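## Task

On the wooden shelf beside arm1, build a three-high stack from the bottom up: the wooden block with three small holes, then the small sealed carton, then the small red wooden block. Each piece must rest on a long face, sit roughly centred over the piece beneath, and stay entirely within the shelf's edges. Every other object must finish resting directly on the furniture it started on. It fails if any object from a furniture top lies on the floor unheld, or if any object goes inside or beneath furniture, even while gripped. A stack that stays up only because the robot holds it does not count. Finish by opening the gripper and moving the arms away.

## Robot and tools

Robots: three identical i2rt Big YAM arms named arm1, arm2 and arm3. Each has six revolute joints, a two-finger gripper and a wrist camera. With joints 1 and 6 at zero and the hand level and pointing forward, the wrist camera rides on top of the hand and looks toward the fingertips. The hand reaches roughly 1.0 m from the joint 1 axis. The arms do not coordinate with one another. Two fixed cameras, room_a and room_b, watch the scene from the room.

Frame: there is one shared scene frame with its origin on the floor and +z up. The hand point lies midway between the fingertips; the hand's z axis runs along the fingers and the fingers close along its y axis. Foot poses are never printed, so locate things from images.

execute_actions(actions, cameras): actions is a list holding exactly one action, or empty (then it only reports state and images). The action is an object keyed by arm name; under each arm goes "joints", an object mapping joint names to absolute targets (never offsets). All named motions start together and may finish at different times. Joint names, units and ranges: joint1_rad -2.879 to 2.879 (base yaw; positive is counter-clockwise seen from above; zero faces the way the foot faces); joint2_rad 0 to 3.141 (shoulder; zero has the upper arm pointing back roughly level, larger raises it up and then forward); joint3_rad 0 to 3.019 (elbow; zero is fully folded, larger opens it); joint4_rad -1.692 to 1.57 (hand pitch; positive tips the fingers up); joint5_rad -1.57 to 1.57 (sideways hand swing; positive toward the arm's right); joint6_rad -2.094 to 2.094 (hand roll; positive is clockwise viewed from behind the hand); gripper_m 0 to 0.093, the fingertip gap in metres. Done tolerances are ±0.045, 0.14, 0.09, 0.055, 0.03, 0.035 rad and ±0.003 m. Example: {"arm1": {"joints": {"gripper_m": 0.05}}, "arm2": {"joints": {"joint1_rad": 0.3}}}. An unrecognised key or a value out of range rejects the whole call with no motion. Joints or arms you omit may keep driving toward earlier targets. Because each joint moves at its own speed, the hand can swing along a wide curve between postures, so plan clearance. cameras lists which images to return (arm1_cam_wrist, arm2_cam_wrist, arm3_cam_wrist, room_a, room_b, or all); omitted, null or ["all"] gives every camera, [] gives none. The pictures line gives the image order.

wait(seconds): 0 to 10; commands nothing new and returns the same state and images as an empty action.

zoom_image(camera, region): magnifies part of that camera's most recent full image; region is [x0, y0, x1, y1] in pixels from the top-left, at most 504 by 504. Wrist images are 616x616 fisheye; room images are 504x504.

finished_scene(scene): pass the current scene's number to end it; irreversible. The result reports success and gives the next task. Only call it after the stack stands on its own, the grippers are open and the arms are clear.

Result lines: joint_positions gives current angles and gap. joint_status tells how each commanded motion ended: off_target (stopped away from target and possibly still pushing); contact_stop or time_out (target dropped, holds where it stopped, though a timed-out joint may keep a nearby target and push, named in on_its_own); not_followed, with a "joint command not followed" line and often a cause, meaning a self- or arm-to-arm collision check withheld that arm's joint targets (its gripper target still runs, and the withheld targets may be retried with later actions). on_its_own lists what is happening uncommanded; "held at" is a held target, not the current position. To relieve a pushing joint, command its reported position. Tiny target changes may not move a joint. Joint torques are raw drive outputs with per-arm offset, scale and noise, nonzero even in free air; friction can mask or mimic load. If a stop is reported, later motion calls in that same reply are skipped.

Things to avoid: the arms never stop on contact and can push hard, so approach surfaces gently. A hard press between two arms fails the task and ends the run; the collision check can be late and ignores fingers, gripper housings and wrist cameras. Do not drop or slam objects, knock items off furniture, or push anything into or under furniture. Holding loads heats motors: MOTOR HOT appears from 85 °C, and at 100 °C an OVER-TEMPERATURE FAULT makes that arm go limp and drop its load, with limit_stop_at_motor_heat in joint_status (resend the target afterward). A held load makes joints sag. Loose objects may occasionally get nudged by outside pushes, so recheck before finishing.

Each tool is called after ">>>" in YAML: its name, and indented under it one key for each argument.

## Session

>>> execute_actions:
  actions: []

Scene clock: 0.00 s.
Joint torques (N m, as the arm reports them, + toward a larger angle): no reading
arm1.joint_positions: joint1_rad=+0.170 joint2_rad=+0.592 joint3_rad=+1.635 joint4_rad=-1.318 joint5_rad=-0.115 joint6_rad=-0.635 gripper_m=+0.094
arm1.joint_status: not commanded
arm1.hand: x=-1.0397 y=-0.3011 z=+1.4535 quat_wxyz=(-0.303, -0.333, -0.727, +0.519) (m; scene frame)
arm2.joint_positions: joint1_rad=-0.469 joint2_rad=+0.596 joint3_rad=+1.504 joint4_rad=-1.177 joint5_rad=+0.039 joint6_rad=-0.015 gripper_m=+0.094
arm2.joint_status: not commanded
arm2.hand: x=+0.1148 y=-0.1270 z=+1.5472 quat_wxyz=(-0.477, +0.504, -0.617, -0.370) (m; scene frame)
arm3.joint_positions: joint1_rad=-0.164 joint2_rad=+0.381 joint3_rad=+1.541 joint4_rad=-1.211 joint5_rad=+0.024 joint6_rad=-0.157 gripper_m=+0.095
arm3.joint_status: not commanded
arm3.hand: x=+1.0460 y=+0.3958 z=+1.4741 quat_wxyz=(-0.576, -0.296, -0.657, +0.385) (m; scene frame)
pictures: arm1_cam_wrist, arm2_cam_wrist, arm3_cam_wrist, room_a, room_b
Images, in order (width x height): arm1_cam_wrist 616x616, arm2_cam_wrist 616x616, arm3_cam_wrist 616x616, room_a 504x504, room_b 504x504.

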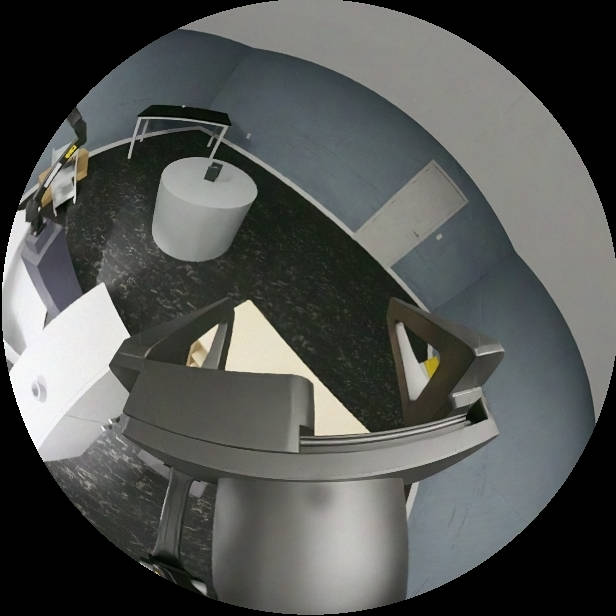

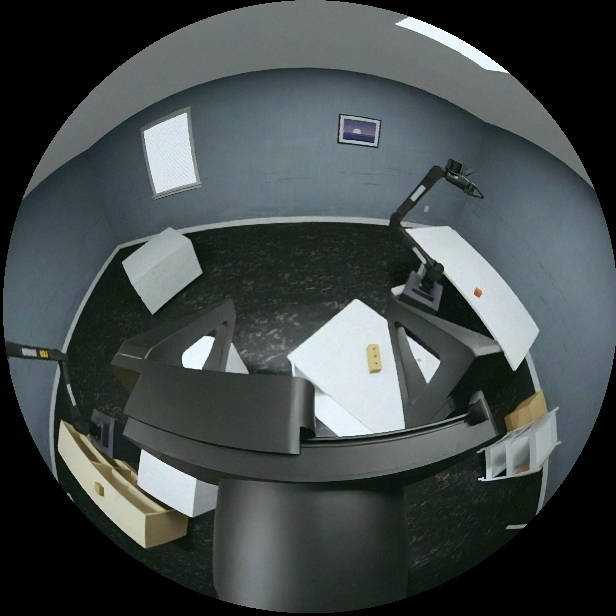

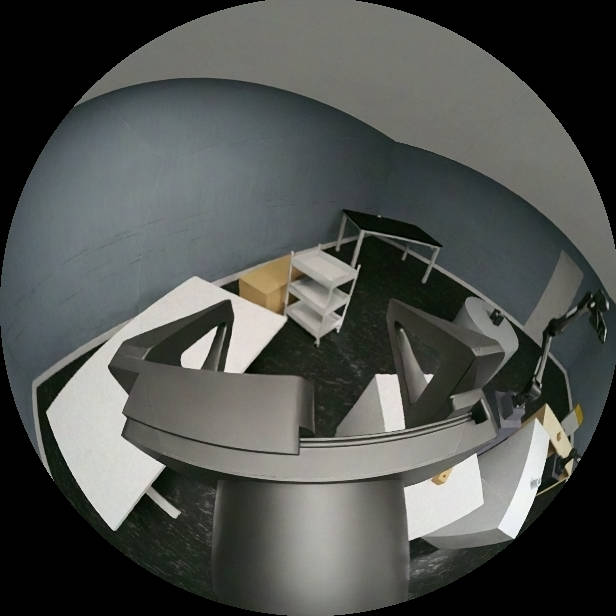

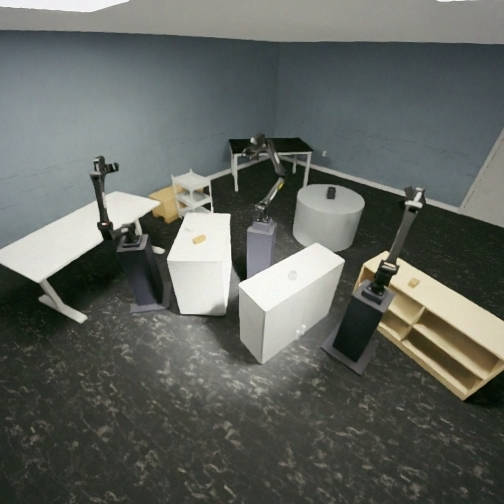

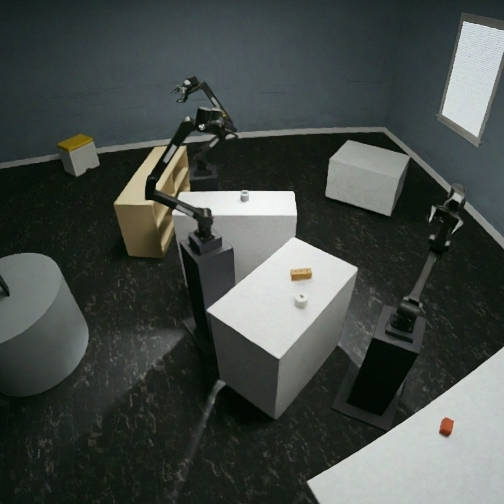

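>>> execute_actions:
  actions:
    - {"arm1":{"joints":{"joint1_rad":-0.3,"joint2_rad":1.66,"joint3_rad":1.45,"joint4_rad":-1.33,"joint5_rad":0,"joint6_rad":0}},"arm2":{"joints":{"joint1_rad":-0.85,"joint2_rad":1.85,"joint3_rad":1.5,"joint4_rad":-1.2,"joint5_rad":0,"joint6_rad":0}},"arm3":{"joints":{"joint1_rad":0.9,"joint2_rad":1.66,"joint3_rad":1.5,"joint4_rad":-1.37,"joint5_rad":0,"joint6_rad":0}}}

Scene clock: 9.43 s.
Joint torques (N m, as the arm reports them, + toward a larger angle): arm1=[ -0.15 -12.69  11.51  -0.02   0.09   0.04] | arm2=[ -0.42 -16.21   7.15  -0.37  -0.03   0.17] | arm3=[ -0.92 -16.56  10.93  -0.46   0.14   0.11]
arm1.joint_positions: joint1_rad=-0.301 joint2_rad=+1.656 joint3_rad=+1.442 joint4_rad=-1.318 joint5_rad=-0.001 joint6_rad=-0.008 gripper_m=+0.094
arm1.joint_status: all done
arm1.hand: x=-1.2980 y=-0.5689 z=+0.9673 quat_wxyz=(-0.004, -0.855, -0.519, +0.019) (m; scene frame)
arm2.joint_positions: joint1_rad=-0.849 joint2_rad=+1.860 joint3_rad=+1.494 joint4_rad=-1.185 joint5_rad=+0.001 joint6_rad=-0.009 gripper_m=+0.094
arm2.joint_status: all done
arm2.hand: x=+0.3649 y=+0.1260 z=+1.0017 quat_wxyz=(-0.007, +0.486, -0.874, -0.002) (m; scene frame)
arm3.joint_positions: joint1_rad=+0.911 joint2_rad=+1.664 joint3_rad=+1.493 joint4_rad=-1.360 joint5_rad=+0.000 joint6_rad=-0.011 gripper_m=+0.095
arm3.joint_status: all done
arm3.hand: x=+1.5072 y=+0.5138 z=+0.9911 quat_wxyz=(-0.020, +0.049, -0.999, +0.006) (m; scene frame)
pictures: arm1_cam_wrist, arm2_cam_wrist, arm3_cam_wrist, room_a, room_b
Images, in order (width x height): arm1_cam_wrist 616x616, arm2_cam_wrist 616x616, arm3_cam_wrist 616x616, room_a 504x504, room_b 504x504.

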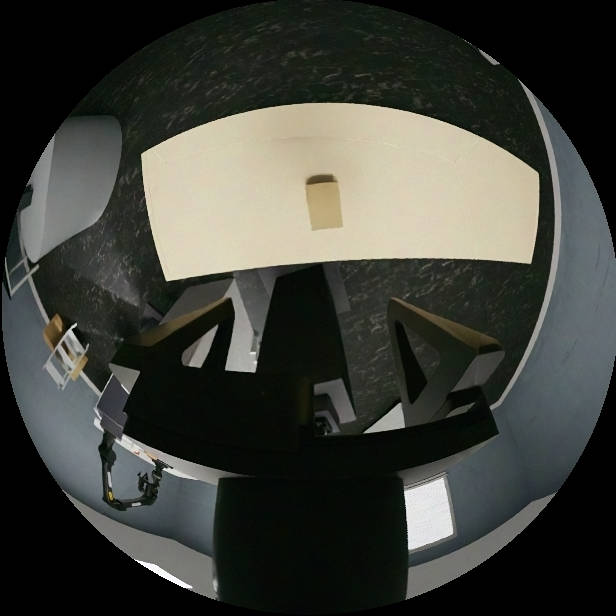

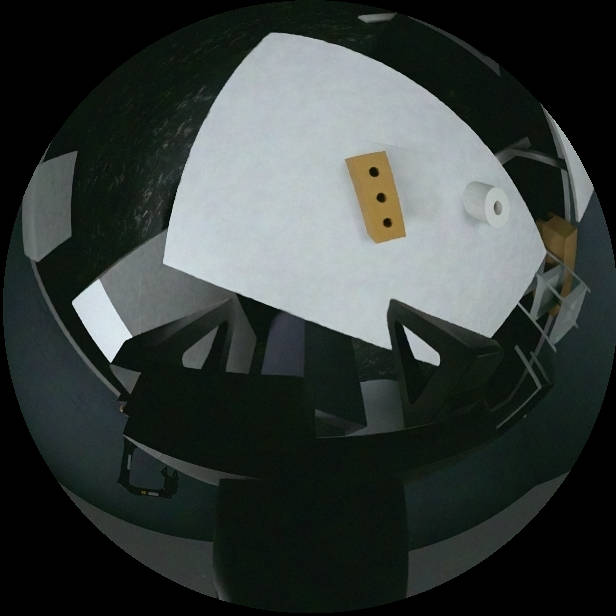

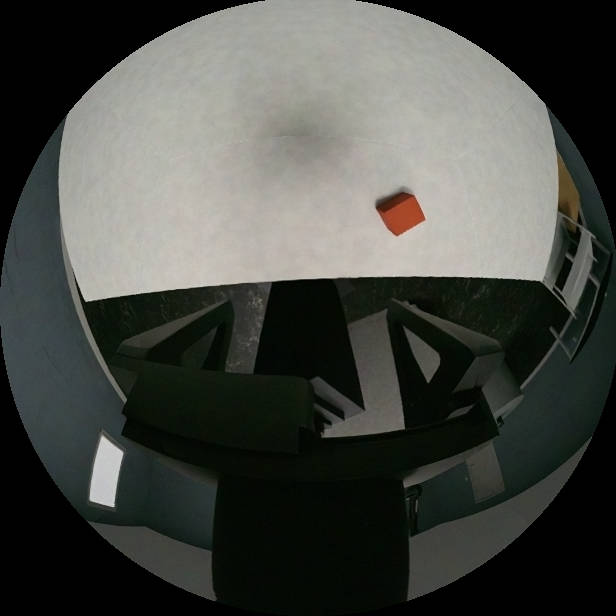

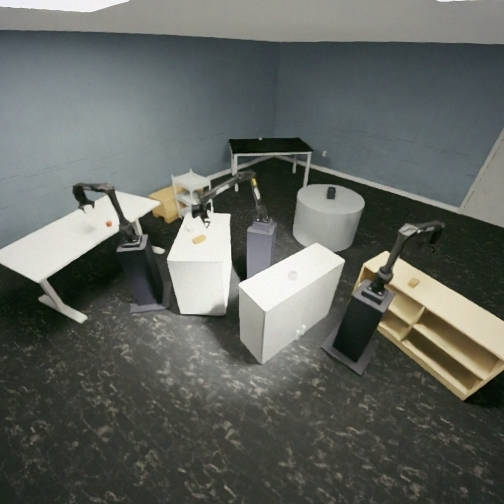

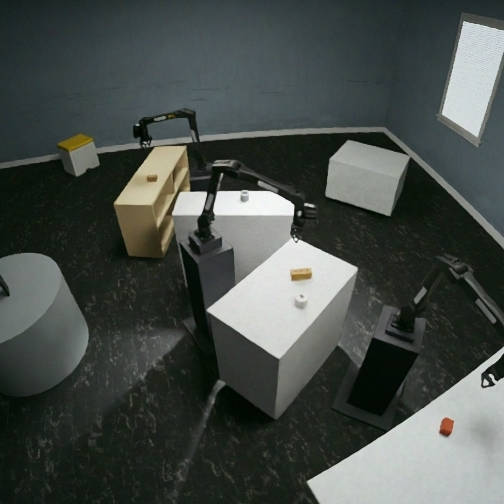

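>>> zoom_image:
  camera: "arm2_cam_wrist"
  region: [320, 130, 440, 260]

>>> zoom_image:
  camera: "arm3_cam_wrist"
  region: [360, 170, 440, 250]

Region (320, 130, 440, 260) of arm2_cam_wrist's 616x616 image, scaled by 3.877, with more detail than that image has; it fills the left 465 columns of this view, and the rest is white.

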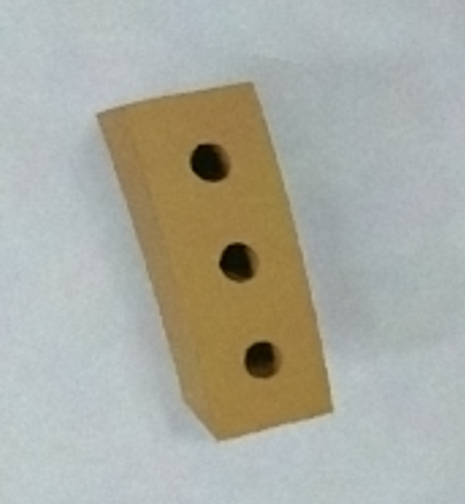

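Region (360, 170, 440, 250) of arm3_cam_wrist's 616x616 image, scaled by 6.300, with more detail than that image has.

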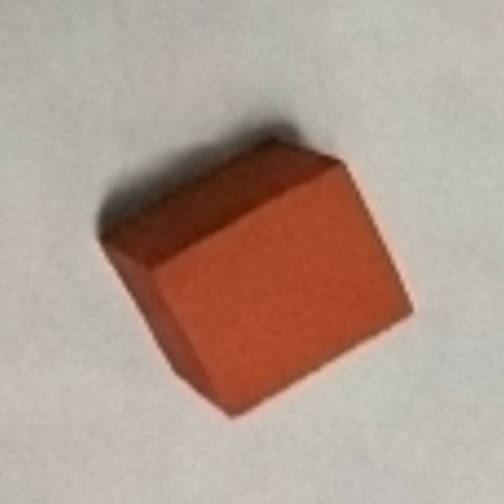

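>>> execute_actions:
  actions:
    - {"arm1":{"joints":{"joint1_rad":-0.365,"joint2_rad":2.005,"joint3_rad":1.272,"joint4_rad":-0.80,"joint6_rad":-0.17}},"arm2":{"joints":{"joint1_rad":-1.012,"joint2_rad":2.135,"joint3_rad":1.635,"joint4_rad":-0.99,"joint6_rad":-0.50}},"arm3":{"joints":{"joint1_rad":0.625,"joint2_rad":1.905,"joint3_rad":1.405,"joint4_rad":-1.025,"joint6_rad":0.708}}}
  cameras: ["arm1_cam_wrist","arm2_cam_wrist","arm3_cam_wrist"]

Scene clock: 51.73 s.
Joint torques (N m, as the arm reports them, + toward a larger angle): arm1=[  0.14 -15.31  10.06   0.97   0.07  -0.09] | arm2=[ -0.3  -19.91   8.27   0.99  -0.03   0.  ] | arm3=[  0.59 -20.34   9.86   0.24   0.15   0.11]
arm1.joint_positions: joint1_rad=-0.369 joint2_rad=+2.004 joint3_rad=+1.251 joint4_rad=-0.814 joint5_rad=-0.001 joint6_rad=-0.162 gripper_m=+0.094
arm1.joint_status: all done
arm1.hand: x=-1.3396 y=-0.5650 z=+0.7314 quat_wxyz=(+0.005, -0.832, -0.555, +0.004) (m; scene frame)
arm2.joint_positions: joint1_rad=-1.010 joint2_rad=+2.163 joint3_rad=+1.606 joint4_rad=-1.005 joint5_rad=+0.001 joint6_rad=-0.491 gripper_m=+0.094
arm2.joint_status: all done
arm2.hand: x=+0.4758 y=+0.1156 z=+0.8691 quat_wxyz=(-0.002, +0.619, -0.786, +0.001) (m; scene frame)
arm3.joint_positions: joint1_rad=+0.620 joint2_rad=+1.927 joint3_rad=+1.396 joint4_rad=-1.037 joint5_rad=+0.001 joint6_rad=+0.696 gripper_m=+0.095
arm3.joint_status: all done
arm3.hand: x=+1.5341 y=+0.3562 z=+0.8251 quat_wxyz=(-0.004, -0.435, -0.901, +0.007) (m; scene frame)
pictures: arm1_cam_wrist, arm2_cam_wrist, arm3_cam_wrist
Images, in order (width x height): arm1_cam_wrist 616x616, arm2_cam_wrist 616x616, arm3_cam_wrist 616x616.

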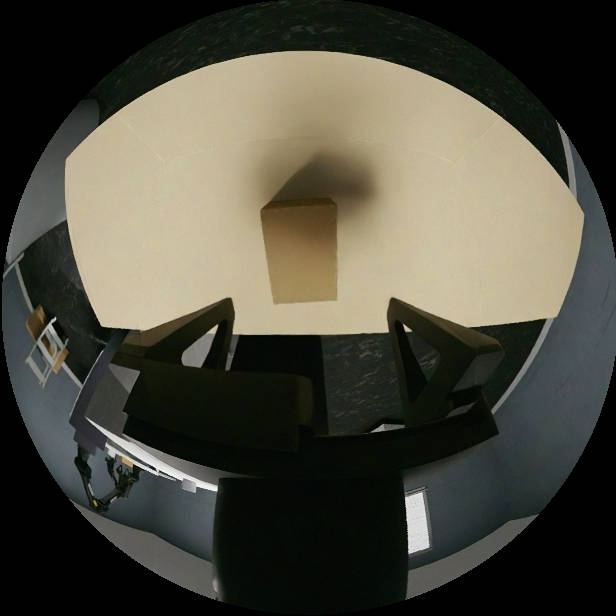

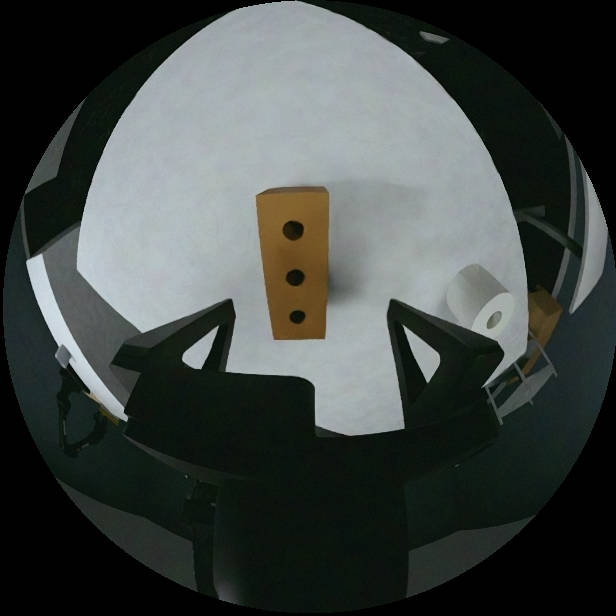

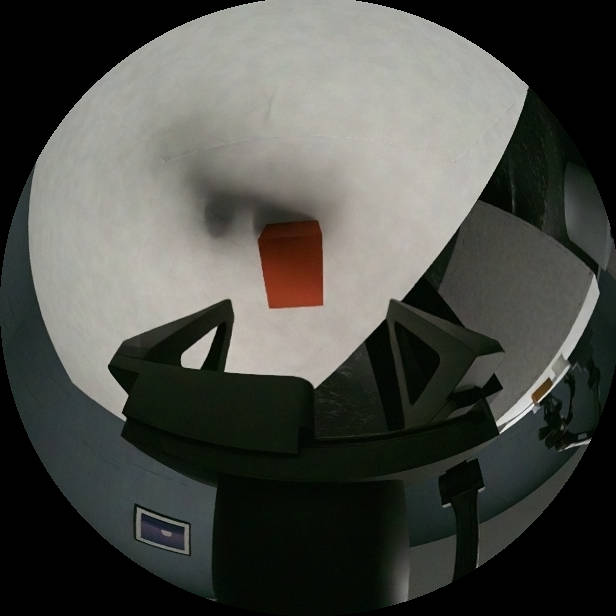

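>>> execute_actions:
  actions:
    - {"arm1":{"joints":{"joint1_rad":0.2,"joint2_rad":0.9,"joint3_rad":1.0,"joint4_rad":-1.39,"joint6_rad":0}},"arm2":{"joints":{"joint1_rad":-0.988,"joint2_rad":2.225,"joint3_rad":1.572,"joint4_rad":-0.873,"joint6_rad":-0.467}},"arm3":{"joints":{"joint1_rad":0.652,"joint2_rad":2.015,"joint3_rad":1.38,"joint4_rad":-0.897,"joint6_rad":0.657}}}
  cameras: ["arm2_cam_wrist","arm3_cam_wrist"]

Scene clock: 83.80 s.
Joint torques (N m, as the arm reports them, + toward a larger angle): arm1=[ 0.13 -1.58 11.31  0.5   0.09  0.04] | arm2=[ -0.01 -18.45   5.57   0.91  -0.04   0.18] | arm3=[  0.27 -19.46   8.32   0.25   0.15  -0.14]
arm1.joint_positions: joint1_rad=+0.198 joint2_rad=+0.896 joint3_rad=+1.001 joint4_rad=-1.376 joint5_rad=-0.002 joint6_rad=-0.008 gripper_m=+0.094
arm1.joint_status: all done
arm1.hand: x=-1.0573 y=-0.4149 z=+1.0647 quat_wxyz=(-0.100, -0.692, -0.707, +0.105) (m; scene frame)
arm2.joint_positions: joint1_rad=-0.991 joint2_rad=+2.225 joint3_rad=+1.575 joint4_rad=-0.890 joint5_rad=+0.001 joint6_rad=-0.476 gripper_m=+0.094
arm2.joint_status: all done
arm2.hand: x=+0.4680 y=+0.1244 z=+0.8226 quat_wxyz=(-0.013, +0.620, -0.784, -0.001) (m; scene frame)
arm3.joint_positions: joint1_rad=+0.646 joint2_rad=+2.018 joint3_rad=+1.381 joint4_rad=-0.909 joint5_rad=+0.001 joint6_rad=+0.668 gripper_m=+0.095
arm3.joint_status: all done
arm3.hand: x=+1.5493 y=+0.3669 z=+0.7722 quat_wxyz=(-0.015, -0.410, -0.912, +0.004) (m; scene frame)
pictures: arm2_cam_wrist, arm3_cam_wrist
Images, in order (width x height): arm2_cam_wrist 616x616, arm3_cam_wrist 616x616.

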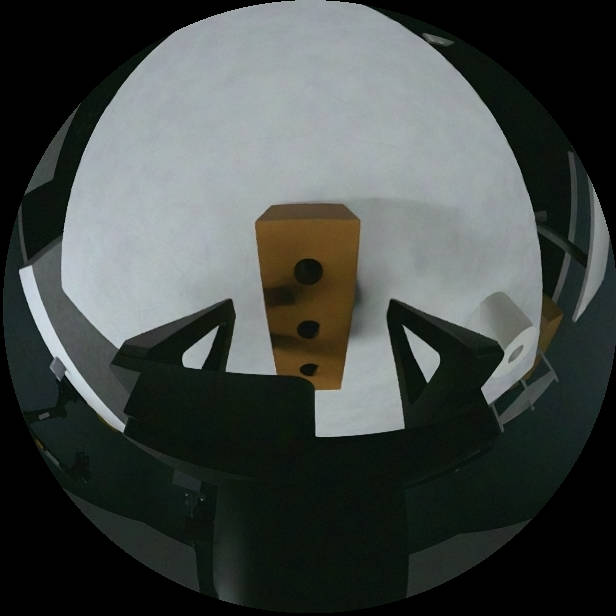

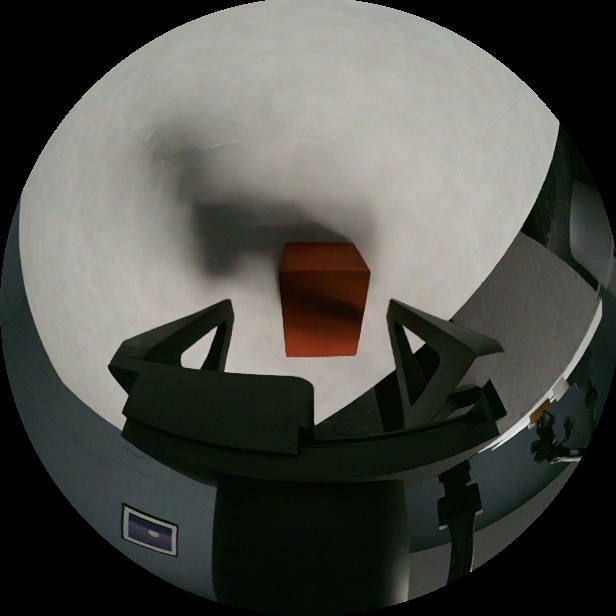

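>>> execute_actions:
  actions:
    - {"arm1":{"joints":{"joint1_rad":1.85}},"arm2":{"joints":{"joint2_rad":2.27}},"arm3":{"joints":{"joint2_rad":2.06}}}
  cameras: ["arm1_cam_wrist","arm2_cam_wrist","arm3_cam_wrist"]

Scene clock: 95.53 s.
Joint torques (N m, as the arm reports them, + toward a larger angle): arm1=[ 0.49 -1.84 11.39  0.44  0.03  0.02] | arm2=[ -0.03 -17.63   5.29   0.85  -0.04   0.16] | arm3=[  0.27 -18.56   8.06   0.2    0.14  -0.14]
arm1.joint_positions: joint1_rad=+1.845 joint2_rad=+0.896 joint3_rad=+1.001 joint4_rad=-1.376 joint5_rad=-0.001 joint6_rad=-0.006 gripper_m=+0.094
arm1.joint_status: all done
arm1.hand: x=-0.7705 y=-0.0996 z=+1.0643 quat_wxyz=(-0.144, +0.045, -0.989, -0.011) (m; scene frame)
arm2.joint_positions: joint1_rad=-0.991 joint2_rad=+2.262 joint3_rad=+1.575 joint4_rad=-0.889 joint5_rad=+0.001 joint6_rad=-0.476 gripper_m=+0.094
arm2.joint_status: all done
arm2.hand: x=+0.4626 y=+0.1180 z=+0.8010 quat_wxyz=(+0.005, +0.621, -0.784, +0.002) (m; scene frame)
arm3.joint_positions: joint1_rad=+0.646 joint2_rad=+2.049 joint3_rad=+1.381 joint4_rad=-0.909 joint5_rad=+0.001 joint6_rad=+0.668 gripper_m=+0.095
arm3.joint_status: all done
arm3.hand: x=+1.5441 y=+0.3676 z=+0.7556 quat_wxyz=(+0.000, -0.411, -0.912, +0.008) (m; scene frame)
pictures: arm1_cam_wrist, arm2_cam_wrist, arm3_cam_wrist
Images, in order (width x height): arm1_cam_wrist 616x616, arm2_cam_wrist 616x616, arm3_cam_wrist 616x616.

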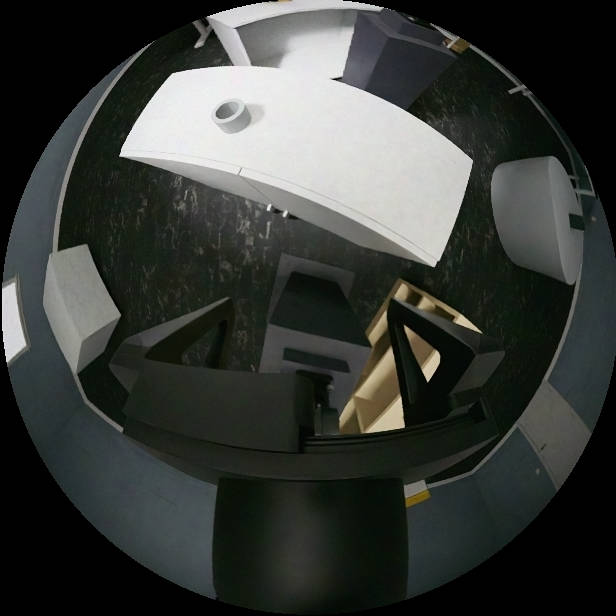

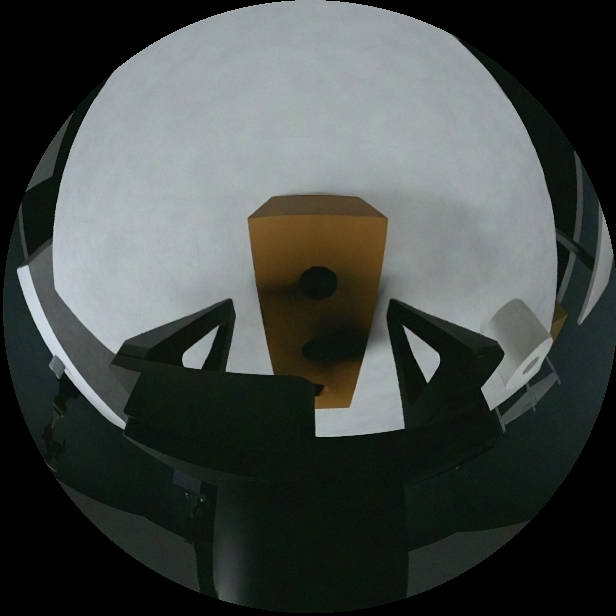

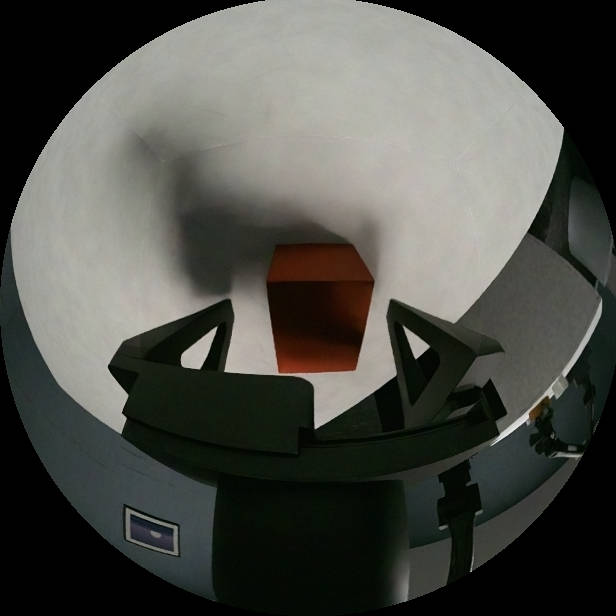

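>>> execute_actions:
  actions:
    - {"arm2":{"joints":{"gripper_m":0.02}},"arm3":{"joints":{"gripper_m":0.015}},"arm1":{"joints":{"joint1_rad":1.62,"joint2_rad":0.7,"joint3_rad":0.9}}}
  cameras: []

>>> execute_actions:
  actions:
    - {"arm2":{"joints":{"joint2_rad":2.1,"joint3_rad":1.70,"joint4_rad":-1.1}},"arm3":{"joints":{"joint2_rad":1.62,"joint3_rad":1.50,"joint4_rad":-1.38}}}
  cameras: []

>>> execute_actions:
  actions:
    - {"arm2":{"joints":{"joint1_rad":1.05,"joint2_rad":2.2,"joint3_rad":1.80,"joint4_rad":-1.05,"joint6_rad":0}},"arm3":{"joints":{"joint1_rad":-1.75,"joint6_rad":0}}}

Scene clock: 118.33 s.
Joint torques (N m, as the arm reports them, + toward a larger angle): arm1=[-0.38  1.13 11.83  0.73  0.03  0.02] | arm2=[ -0.19 -17.89   5.35   0.94  -0.08   0.19] | arm3=[  0.26 -18.53   8.06   0.19   0.16  -0.13]
arm1.joint_positions: joint1_rad=+1.625 joint2_rad=+0.692 joint3_rad=+0.896 joint4_rad=-1.379 joint5_rad=-0.001 joint6_rad=-0.006 gripper_m=+0.094
arm1.joint_status: all done
arm1.hand: x=-0.8200 y=-0.1569 z=+1.0655 quat_wxyz=(-0.191, -0.063, -0.980, +0.010) (m; scene frame)
arm2.joint_positions: joint1_rad=-0.991 joint2_rad=+2.262 joint3_rad=+1.575 joint4_rad=-0.888 joint5_rad=+0.001 joint6_rad=-0.475 gripper_m=+0.045
arm2.joint_status: gripper_m off_target (ended at +0.045, target +0.020)
arm2.hand: x=+0.4628 y=+0.1182 z=+0.8010 quat_wxyz=(+0.004, +0.620, -0.785, +0.002) (m; scene frame)
arm3.joint_positions: joint1_rad=+0.646 joint2_rad=+2.049 joint3_rad=+1.381 joint4_rad=-0.908 joint5_rad=+0.001 joint6_rad=+0.668 gripper_m=+0.045
arm3.joint_status: gripper_m off_target (ended at +0.045, target +0.015)
arm3.hand: x=+1.5442 y=+0.3677 z=+0.7556 quat_wxyz=(-0.001, -0.410, -0.912, +0.008) (m; scene frame)
pictures: none
No camera images: the call's "cameras" was empty. Leave "cameras" out to get every camera's image.

Scene clock: 119.93 s.
Joint torques (N m, as the arm reports them, + toward a larger angle): arm1=[-0.34  1.09 11.83  0.72  0.03  0.02] | arm2=[ -0.06 -18.1    9.81  -0.29  -0.04   0.16] | arm3=[  0.31 -16.11  12.82  -0.42   0.16  -0.14]
arm1.joint_positions: joint1_rad=+1.625 joint2_rad=+0.692 joint3_rad=+0.896 joint4_rad=-1.379 joint5_rad=-0.001 joint6_rad=-0.006 gripper_m=+0.094
arm1.joint_status: not commanded
arm1.hand: x=-0.8200 y=-0.1569 z=+1.0655 quat_wxyz=(-0.191, -0.063, -0.980, +0.010) (m; scene frame)
arm2.joint_positions: joint1_rad=-0.991 joint2_rad=+2.103 joint3_rad=+1.658 joint4_rad=-1.086 joint5_rad=+0.001 joint6_rad=-0.475 gripper_m=+0.045
arm2.joint_status: all done
arm2.hand: x=+0.4743 y=+0.1320 z=+0.9220 quat_wxyz=(-0.017, +0.620, -0.784, -0.002) (m; scene frame)
arm3.joint_positions: joint1_rad=+0.646 joint2_rad=+1.625 joint3_rad=+1.474 joint4_rad=-1.370 joint5_rad=+0.001 joint6_rad=+0.668 gripper_m=+0.045
arm3.joint_status: all done
arm3.hand: x=+1.4901 y=+0.3810 z=+1.0044 quat_wxyz=(-0.027, -0.410, -0.912, +0.001) (m; scene frame)
pictures: none
No camera images: the call's "cameras" was empty. Leave "cameras" out to get every camera's image.

Scene clock: 122.30 s.
Joint torques (N m, as the arm reports them, + toward a larger angle): arm1=[-0.34  1.06 11.86  0.72  0.03  0.02] | arm2=[  0.08 -20.25   9.     0.2    0.04   0.19] | arm3=[  0.74 -15.98  12.83  -0.39   0.05  -0.14]
arm1.joint_positions: joint1_rad=+1.625 joint2_rad=+0.692 joint3_rad=+0.896 joint4_rad=-1.379 joint5_rad=-0.001 joint6_rad=-0.006 gripper_m=+0.094
arm1.joint_status: not commanded
arm1.hand: x=-0.8200 y=-0.1569 z=+1.0655 quat_wxyz=(-0.191, -0.063, -0.980, +0.010) (m; scene frame)
arm2.joint_positions: joint1_rad=+1.048 joint2_rad=+2.217 joint3_rad=+1.769 joint4_rad=-1.047 joint5_rad=-0.002 joint6_rad=-0.009 gripper_m=+0.045
arm2.joint_status: all done
arm2.hand: x=-0.5819 y=-0.1860 z=+0.8949 quat_wxyz=(-0.001, +0.993, -0.115, -0.038) (m; scene frame)
arm3.joint_positions: joint1_rad=-1.756 joint2_rad=+1.625 joint3_rad=+1.474 joint4_rad=-1.370 joint5_rad=+0.002 joint6_rad=+0.012 gripper_m=+0.045
arm3.joint_status: all done
arm3.hand: x=+0.5746 y=+0.2040 z=+1.0070 quat_wxyz=(-0.013, -0.962, -0.271, +0.026) (m; scene frame)
pictures: arm1_cam_wrist, arm2_cam_wrist, arm3_cam_wrist, room_a, room_b
Images, in order (width x height): arm1_cam_wrist 616x616, arm2_cam_wrist 616x616, arm3_cam_wrist 616x616, room_a 504x504, room_b 504x504.

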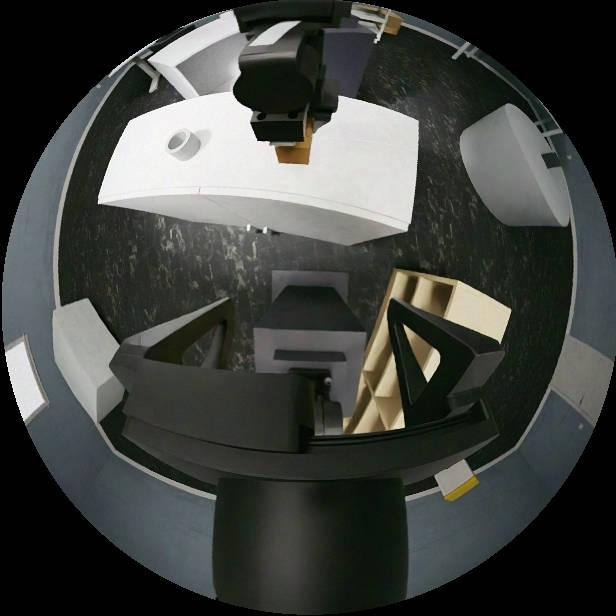

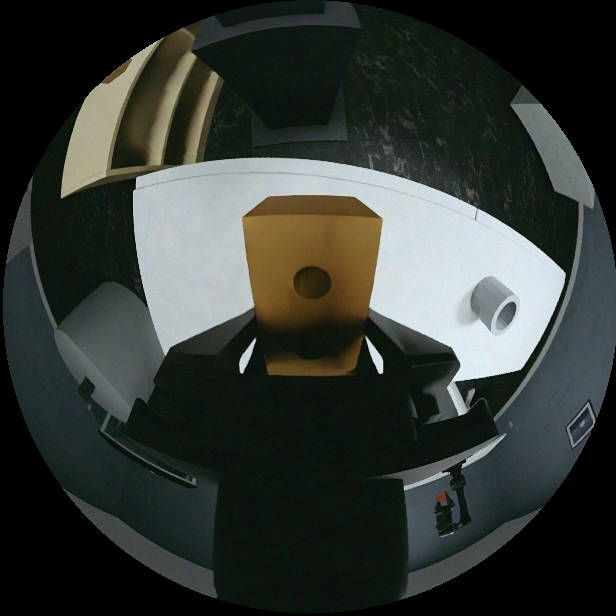

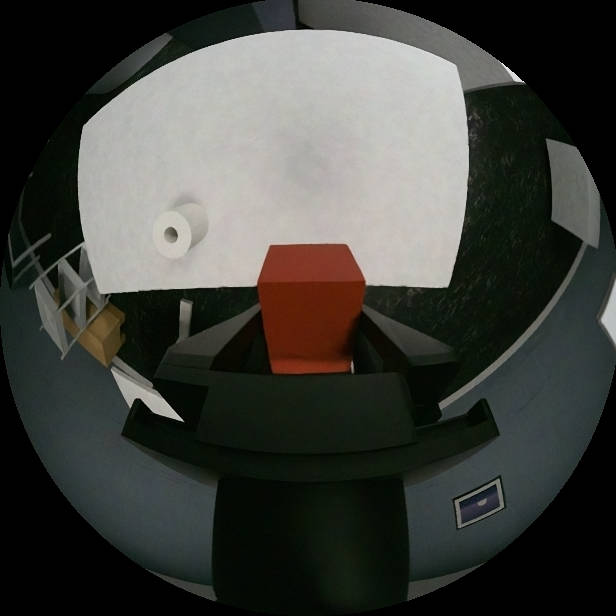

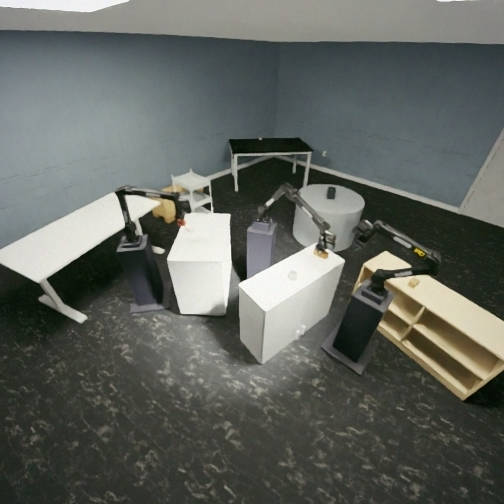

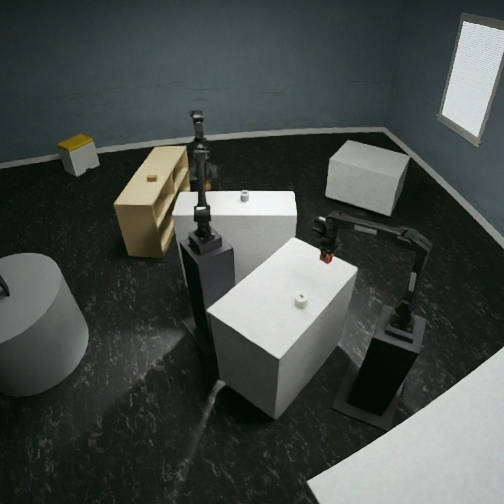

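>>> execute_actions:
  actions:
    - {"arm2":{"joints":{"joint2_rad":2.27,"joint3_rad":1.615,"joint4_rad":-0.873}},"arm3":{"joints":{"joint2_rad":2.09,"joint3_rad":1.69,"joint4_rad":-1.09}},"arm1":{"joints":{"joint6_rad":0.11}}}
  cameras: ["arm2_cam_wrist","arm3_cam_wrist"]

Scene clock: 140.87 s.
Joint torques (N m, as the arm reports them, + toward a larger angle): arm1=[-0.36  1.09 11.84  0.71  0.04  0.04] | arm2=[  0.03 -20.58   6.28   0.91   0.1    0.18] | arm3=[  0.82 -22.94  12.     0.27   0.08  -0.14]
arm1.joint_positions: joint1_rad=+1.625 joint2_rad=+0.692 joint3_rad=+0.896 joint4_rad=-1.379 joint5_rad=-0.001 joint6_rad=+0.102 gripper_m=+0.094
arm1.joint_status: all done
arm1.hand: x=-0.8200 y=-0.1569 z=+1.0655 quat_wxyz=(-0.191, -0.116, -0.975, -0.001) (m; scene frame)
arm2.joint_positions: joint1_rad=+1.048 joint2_rad=+2.302 joint3_rad=+1.606 joint4_rad=-0.889 joint5_rad=-0.002 joint6_rad=-0.009 gripper_m=+0.045
arm2.joint_status: all done
arm2.hand: x=-0.5316 y=-0.1989 z=+0.7902 quat_wxyz=(+0.005, +0.993, -0.115, +0.006) (m; scene frame)
arm3.joint_positions: joint1_rad=-1.756 joint2_rad=+2.111 joint3_rad=+1.663 joint4_rad=-1.101 joint5_rad=+0.000 joint6_rad=+0.011 gripper_m=+0.045
arm3.joint_status: all done
arm3.hand: x=+0.4694 y=+0.1348 z=+0.8148 quat_wxyz=(-0.010, -0.962, -0.272, +0.012) (m; scene frame)
pictures: arm2_cam_wrist, arm3_cam_wrist
Images, in order (width x height): arm2_cam_wrist 616x616, arm3_cam_wrist 616x616.

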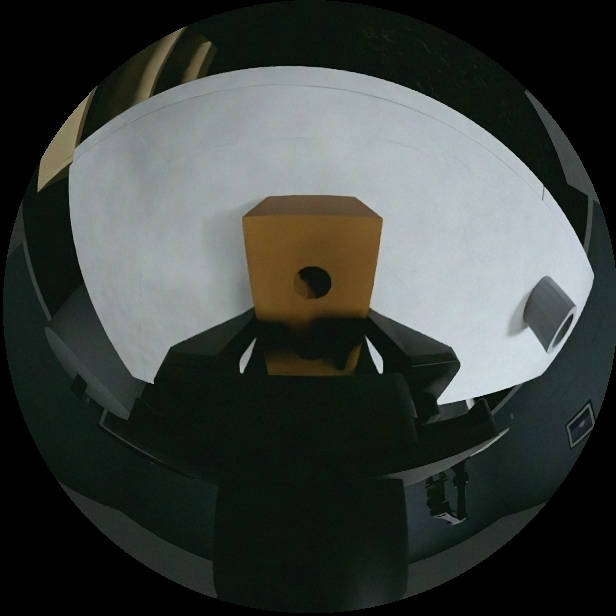

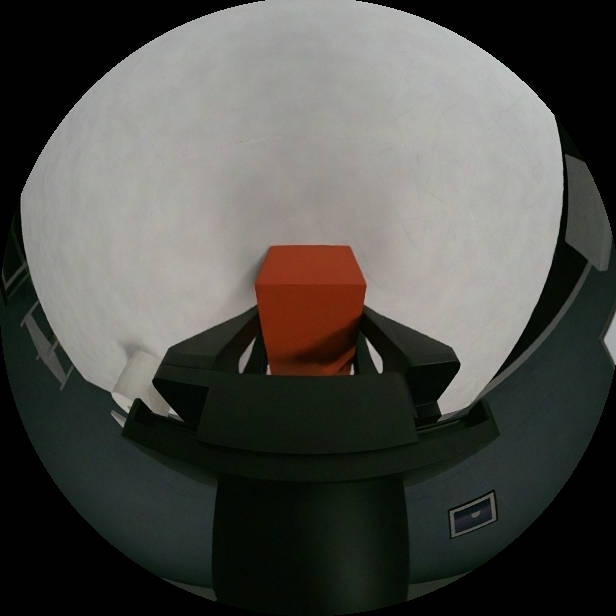

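>>> execute_actions:
  actions:
    - {"arm2":{"joints":{"joint2_rad":2.325,"joint4_rad":-0.86}},"arm3":{"joints":{"gripper_m":0.093}}}
  cameras: ["arm3_cam_wrist"]

Scene clock: 148.40 s.
Joint torques (N m, as the arm reports them, + toward a larger angle): arm1=[-0.34  1.06 11.85  0.72  0.04  0.03] | arm2=[  0.07 -17.32   6.21   1.     0.06   0.2 ] | arm3=[  0.83 -23.01  11.96   0.23   0.09  -0.14]
arm1.joint_positions: joint1_rad=+1.625 joint2_rad=+0.692 joint3_rad=+0.896 joint4_rad=-1.379 joint5_rad=-0.001 joint6_rad=+0.102 gripper_m=+0.094
arm1.joint_status: not commanded
arm1.hand: x=-0.8200 y=-0.1569 z=+1.0655 quat_wxyz=(-0.191, -0.116, -0.975, -0.001) (m; scene frame)
arm2.joint_positions: joint1_rad=+1.048 joint2_rad=+2.314 joint3_rad=+1.606 joint4_rad=-0.874 joint5_rad=-0.002 joint6_rad=-0.008 gripper_m=+0.045
arm2.joint_status: all done
arm2.hand: x=-0.5321 y=-0.1987 z=+0.7829 quat_wxyz=(+0.004, +0.993, -0.115, +0.005) (m; scene frame)
arm3.joint_positions: joint1_rad=-1.756 joint2_rad=+2.111 joint3_rad=+1.663 joint4_rad=-1.101 joint5_rad=+0.000 joint6_rad=+0.011 gripper_m=+0.093
arm3.joint_status: all done
arm3.hand: x=+0.4694 y=+0.1348 z=+0.8148 quat_wxyz=(-0.010, -0.962, -0.272, +0.012) (m; scene frame)
pictures: arm3_cam_wrist
Images, in order (width x height): arm3_cam_wrist 616x616.

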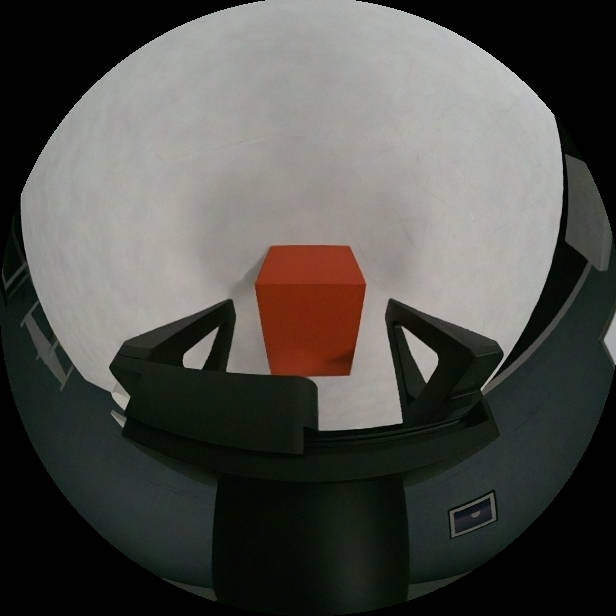

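>>> execute_actions:
  actions:
    - {"arm2":{"joints":{"joint2_rad":2.30,"gripper_m":0.093}},"arm3":{"joints":{"joint2_rad":1.0,"joint4_rad":-1.3}}}
  cameras: ["arm2_cam_wrist"]

>>> execute_actions:
  actions:
    - {"arm2":{"joints":{"joint2_rad":2.0,"joint4_rad":-1.15}},"arm3":{"joints":{"joint1_rad":-0.8,"joint2_rad":0.8,"joint3_rad":1.0}}}
  cameras: []

Scene clock: 159.10 s.
Joint torques (N m, as the arm reports them, + toward a larger angle): arm1=[-0.3   1.06 11.83  0.73  0.04  0.03] | arm2=[  0.15 -19.58   6.21   0.87   0.06   0.12] | arm3=[ 0.59 -5.65 10.93  0.71  0.08 -0.14]
arm1.joint_positions: joint1_rad=+1.625 joint2_rad=+0.692 joint3_rad=+0.896 joint4_rad=-1.379 joint5_rad=-0.001 joint6_rad=+0.102 gripper_m=+0.094
arm1.joint_status: not commanded
arm1.hand: x=-0.8200 y=-0.1569 z=+1.0655 quat_wxyz=(-0.191, -0.116, -0.975, -0.001) (m; scene frame)
arm2.joint_positions: joint1_rad=+1.048 joint2_rad=+2.314 joint3_rad=+1.606 joint4_rad=-0.874 joint5_rad=-0.002 joint6_rad=-0.008 gripper_m=+0.093
arm2.joint_status: all done
arm2.hand: x=-0.5321 y=-0.1987 z=+0.7829 quat_wxyz=(+0.004, +0.993, -0.115, +0.005) (m; scene frame)
arm3.joint_positions: joint1_rad=-1.756 joint2_rad=+1.003 joint3_rad=+1.678 joint4_rad=-1.291 joint5_rad=+0.000 joint6_rad=+0.011 gripper_m=+0.093
arm3.joint_status: all done
arm3.hand: x=+0.6810 y=+0.2764 z=+1.3869 quat_wxyz=(-0.136, -0.854, -0.238, +0.443) (m; scene frame)
pictures: arm2_cam_wrist
Images, in order (width x height): arm2_cam_wrist 616x616.

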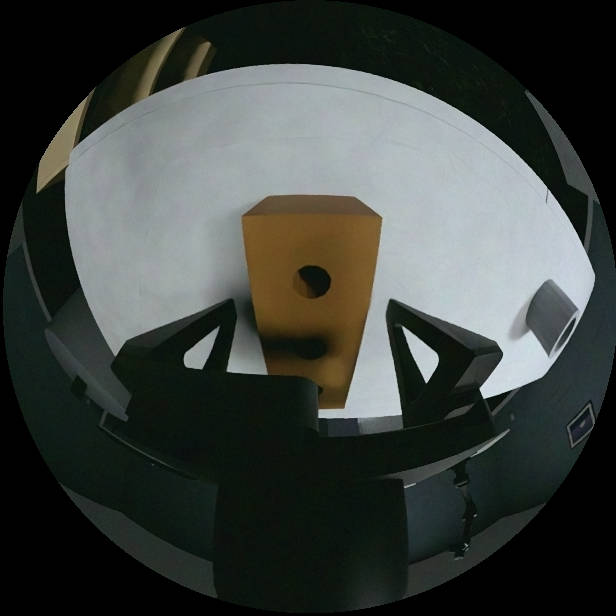

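Scene clock: 160.63 s.
Joint torques (N m, as the arm reports them, + toward a larger angle): arm1=[-0.34  1.09 11.83  0.74  0.04  0.03] | arm2=[  0.   -17.11   7.62  -0.22   0.08   0.17] | arm3=[ 0.62 -4.87 11.22  0.36  0.12 -0.13]
arm1.joint_positions: joint1_rad=+1.625 joint2_rad=+0.692 joint3_rad=+0.896 joint4_rad=-1.379 joint5_rad=-0.001 joint6_rad=+0.102 gripper_m=+0.094
arm1.joint_status: not commanded
arm1.hand: x=-0.8200 y=-0.1569 z=+1.0655 quat_wxyz=(-0.191, -0.116, -0.975, -0.001) (m; scene frame)
arm2.joint_positions: joint1_rad=+1.048 joint2_rad=+1.997 joint3_rad=+1.606 joint4_rad=-1.135 joint5_rad=-0.002 joint6_rad=-0.008 gripper_m=+0.093
arm2.joint_status: all done
arm2.hand: x=-0.5210 y=-0.2004 z=+0.9701 quat_wxyz=(+0.001, +0.993, -0.115, -0.023) (m; scene frame)
arm3.joint_positions: joint1_rad=-0.807 joint2_rad=+0.811 joint3_rad=+0.999 joint4_rad=-1.294 joint5_rad=+0.000 joint6_rad=+0.010 gripper_m=+0.093
arm3.joint_status: all done
arm3.hand: x=+0.9800 y=+0.1764 z=+1.1092 quat_wxyz=(-0.164, -0.710, -0.662, +0.172) (m; scene frame)
pictures: none
No camera images: the call's "cameras" was empty. Leave "cameras" out to get every camera's image.

>>> execute_actions:
  actions:
    - {"arm2":{"joints":{"joint1_rad":-0.985,"joint2_rad":2.145,"joint3_rad":1.69,"joint4_rad":-1.03,"joint6_rad":0.327}},"arm1":{"joints":{"joint1_rad":1.605,"joint2_rad":1.83,"joint3_rad":1.42,"joint4_rad":-1.115}}}
  cameras: ["arm1_cam_wrist","arm2_cam_wrist"]

Scene clock: 176.53 s.
Joint torques (N m, as the arm reports them, + toward a larger angle): arm1=[ -0.71 -15.54  11.24   0.55   0.04   0.03] | arm2=[ -0.02 -19.89   8.32   0.39   0.01   0.17] | arm3=[ 0.6  -4.71 11.2   0.37  0.12 -0.13]
arm1.joint_positions: joint1_rad=+1.616 joint2_rad=+1.836 joint3_rad=+1.406 joint4_rad=-1.117 joint5_rad=-0.001 joint6_rad=+0.102 gripper_m=+0.094
arm1.joint_status: all done
arm1.hand: x=-0.5282 y=-0.1994 z=+0.8604 quat_wxyz=(-0.006, -0.122, -0.993, -0.004) (m; scene frame)
arm2.joint_positions: joint1_rad=-0.986 joint2_rad=+2.167 joint3_rad=+1.664 joint4_rad=-1.031 joint5_rad=+0.000 joint6_rad=+0.320 gripper_m=+0.093
arm2.joint_status: all done
arm2.hand: x=+0.4764 y=+0.1395 z=+0.8858 quat_wxyz=(-0.013, +0.271, -0.963, -0.008) (m; scene frame)
arm3.joint_positions: joint1_rad=-0.807 joint2_rad=+0.811 joint3_rad=+0.999 joint4_rad=-1.294 joint5_rad=+0.000 joint6_rad=+0.010 gripper_m=+0.093
arm3.joint_status: not commanded
arm3.hand: x=+0.9800 y=+0.1764 z=+1.1092 quat_wxyz=(-0.164, -0.710, -0.662, +0.172) (m; scene frame)
pictures: arm1_cam_wrist, arm2_cam_wrist
Images, in order (width x height): arm1_cam_wrist 616x616, arm2_cam_wrist 616x616.

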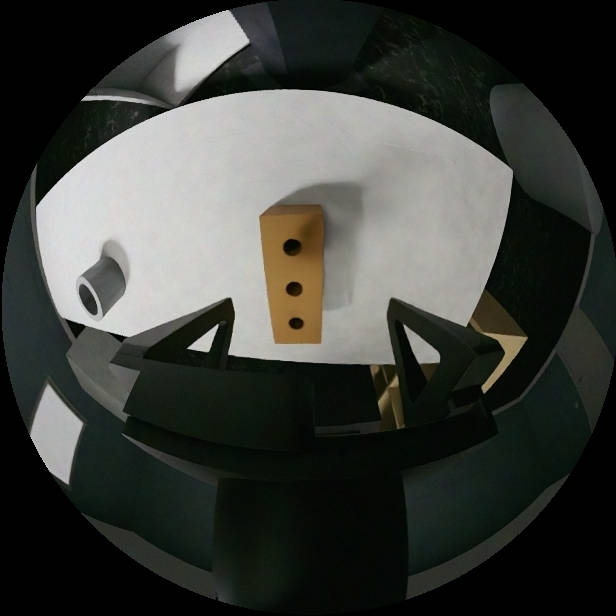

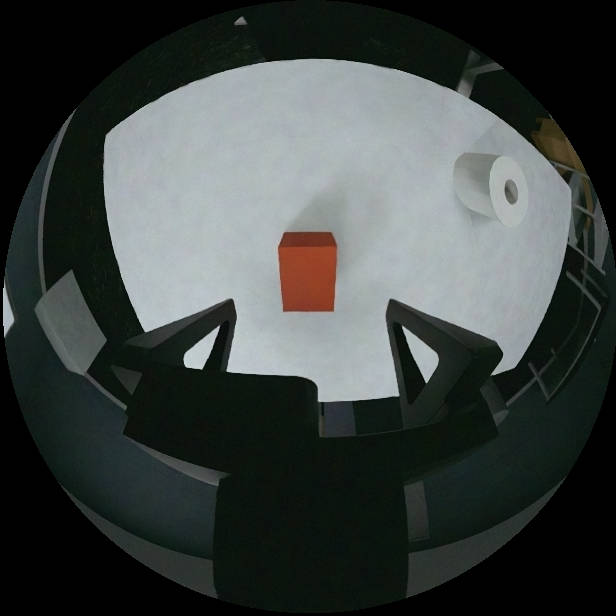

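>>> execute_actions:
  actions:
    - {"arm2":{"joints":{"joint2_rad":2.268,"joint3_rad":1.635,"joint4_rad":-0.892}},"arm1":{"joints":{"joint1_rad":1.653,"joint2_rad":1.908,"joint3_rad":1.296,"joint4_rad":-0.925,"joint6_rad":0.125}}}
  cameras: ["arm1_cam_wrist","arm2_cam_wrist"]

Scene clock: 194.83 s.
Joint torques (N m, as the arm reports them, + toward a larger angle): arm1=[  0.45 -14.89   9.64   1.02   0.05   0.03] | arm2=[  0.07 -19.49   5.87   0.98   0.05   0.17] | arm3=[ 0.64 -4.76 11.19  0.37  0.12 -0.13]
arm1.joint_positions: joint1_rad=+1.649 joint2_rad=+1.906 joint3_rad=+1.290 joint4_rad=-0.939 joint5_rad=-0.001 joint6_rad=+0.117 gripper_m=+0.094
arm1.joint_status: all done
arm1.hand: x=-0.5402 y=-0.1795 z=+0.7868 quat_wxyz=(-0.002, -0.113, -0.994, -0.004) (m; scene frame)
arm2.joint_positions: joint1_rad=-0.986 joint2_rad=+2.280 joint3_rad=+1.634 joint4_rad=-0.908 joint5_rad=+0.000 joint6_rad=+0.320 gripper_m=+0.093
arm2.joint_status: all done
arm2.hand: x=+0.4728 y=+0.1351 z=+0.8078 quat_wxyz=(-0.005, +0.271, -0.963, -0.003) (m; scene frame)
arm3.joint_positions: joint1_rad=-0.807 joint2_rad=+0.811 joint3_rad=+0.999 joint4_rad=-1.294 joint5_rad=+0.000 joint6_rad=+0.010 gripper_m=+0.093
arm3.joint_status: not commanded
arm3.hand: x=+0.9800 y=+0.1764 z=+1.1092 quat_wxyz=(-0.164, -0.710, -0.662, +0.172) (m; scene frame)
pictures: arm1_cam_wrist, arm2_cam_wrist
Images, in order (width x height): arm1_cam_wrist 616x616, arm2_cam_wrist 616x616.

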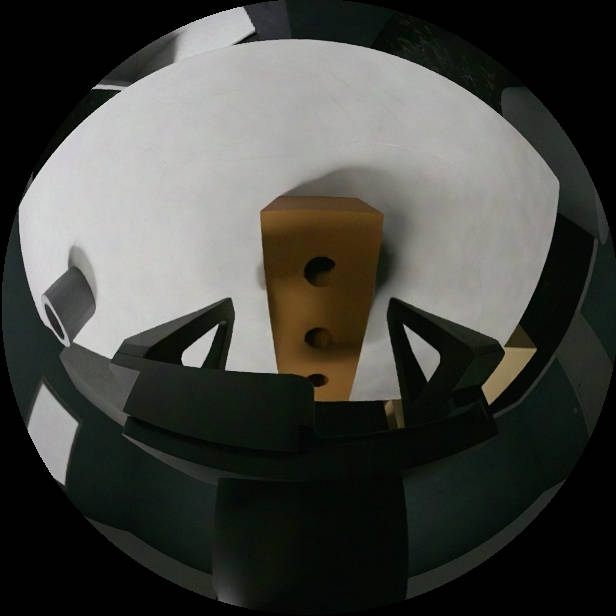

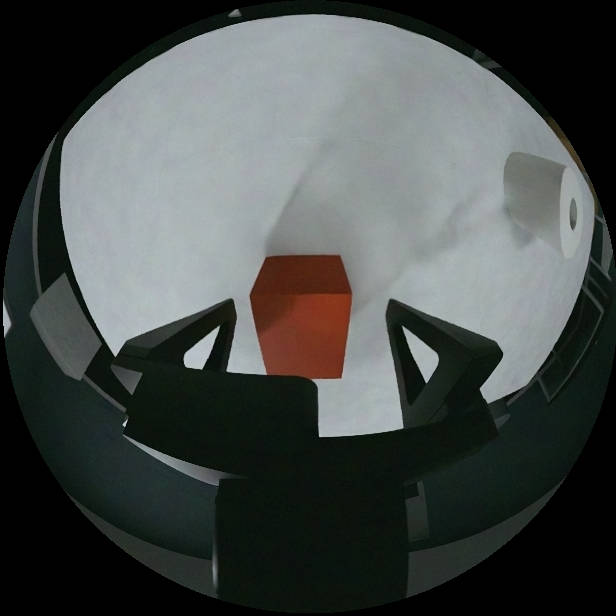

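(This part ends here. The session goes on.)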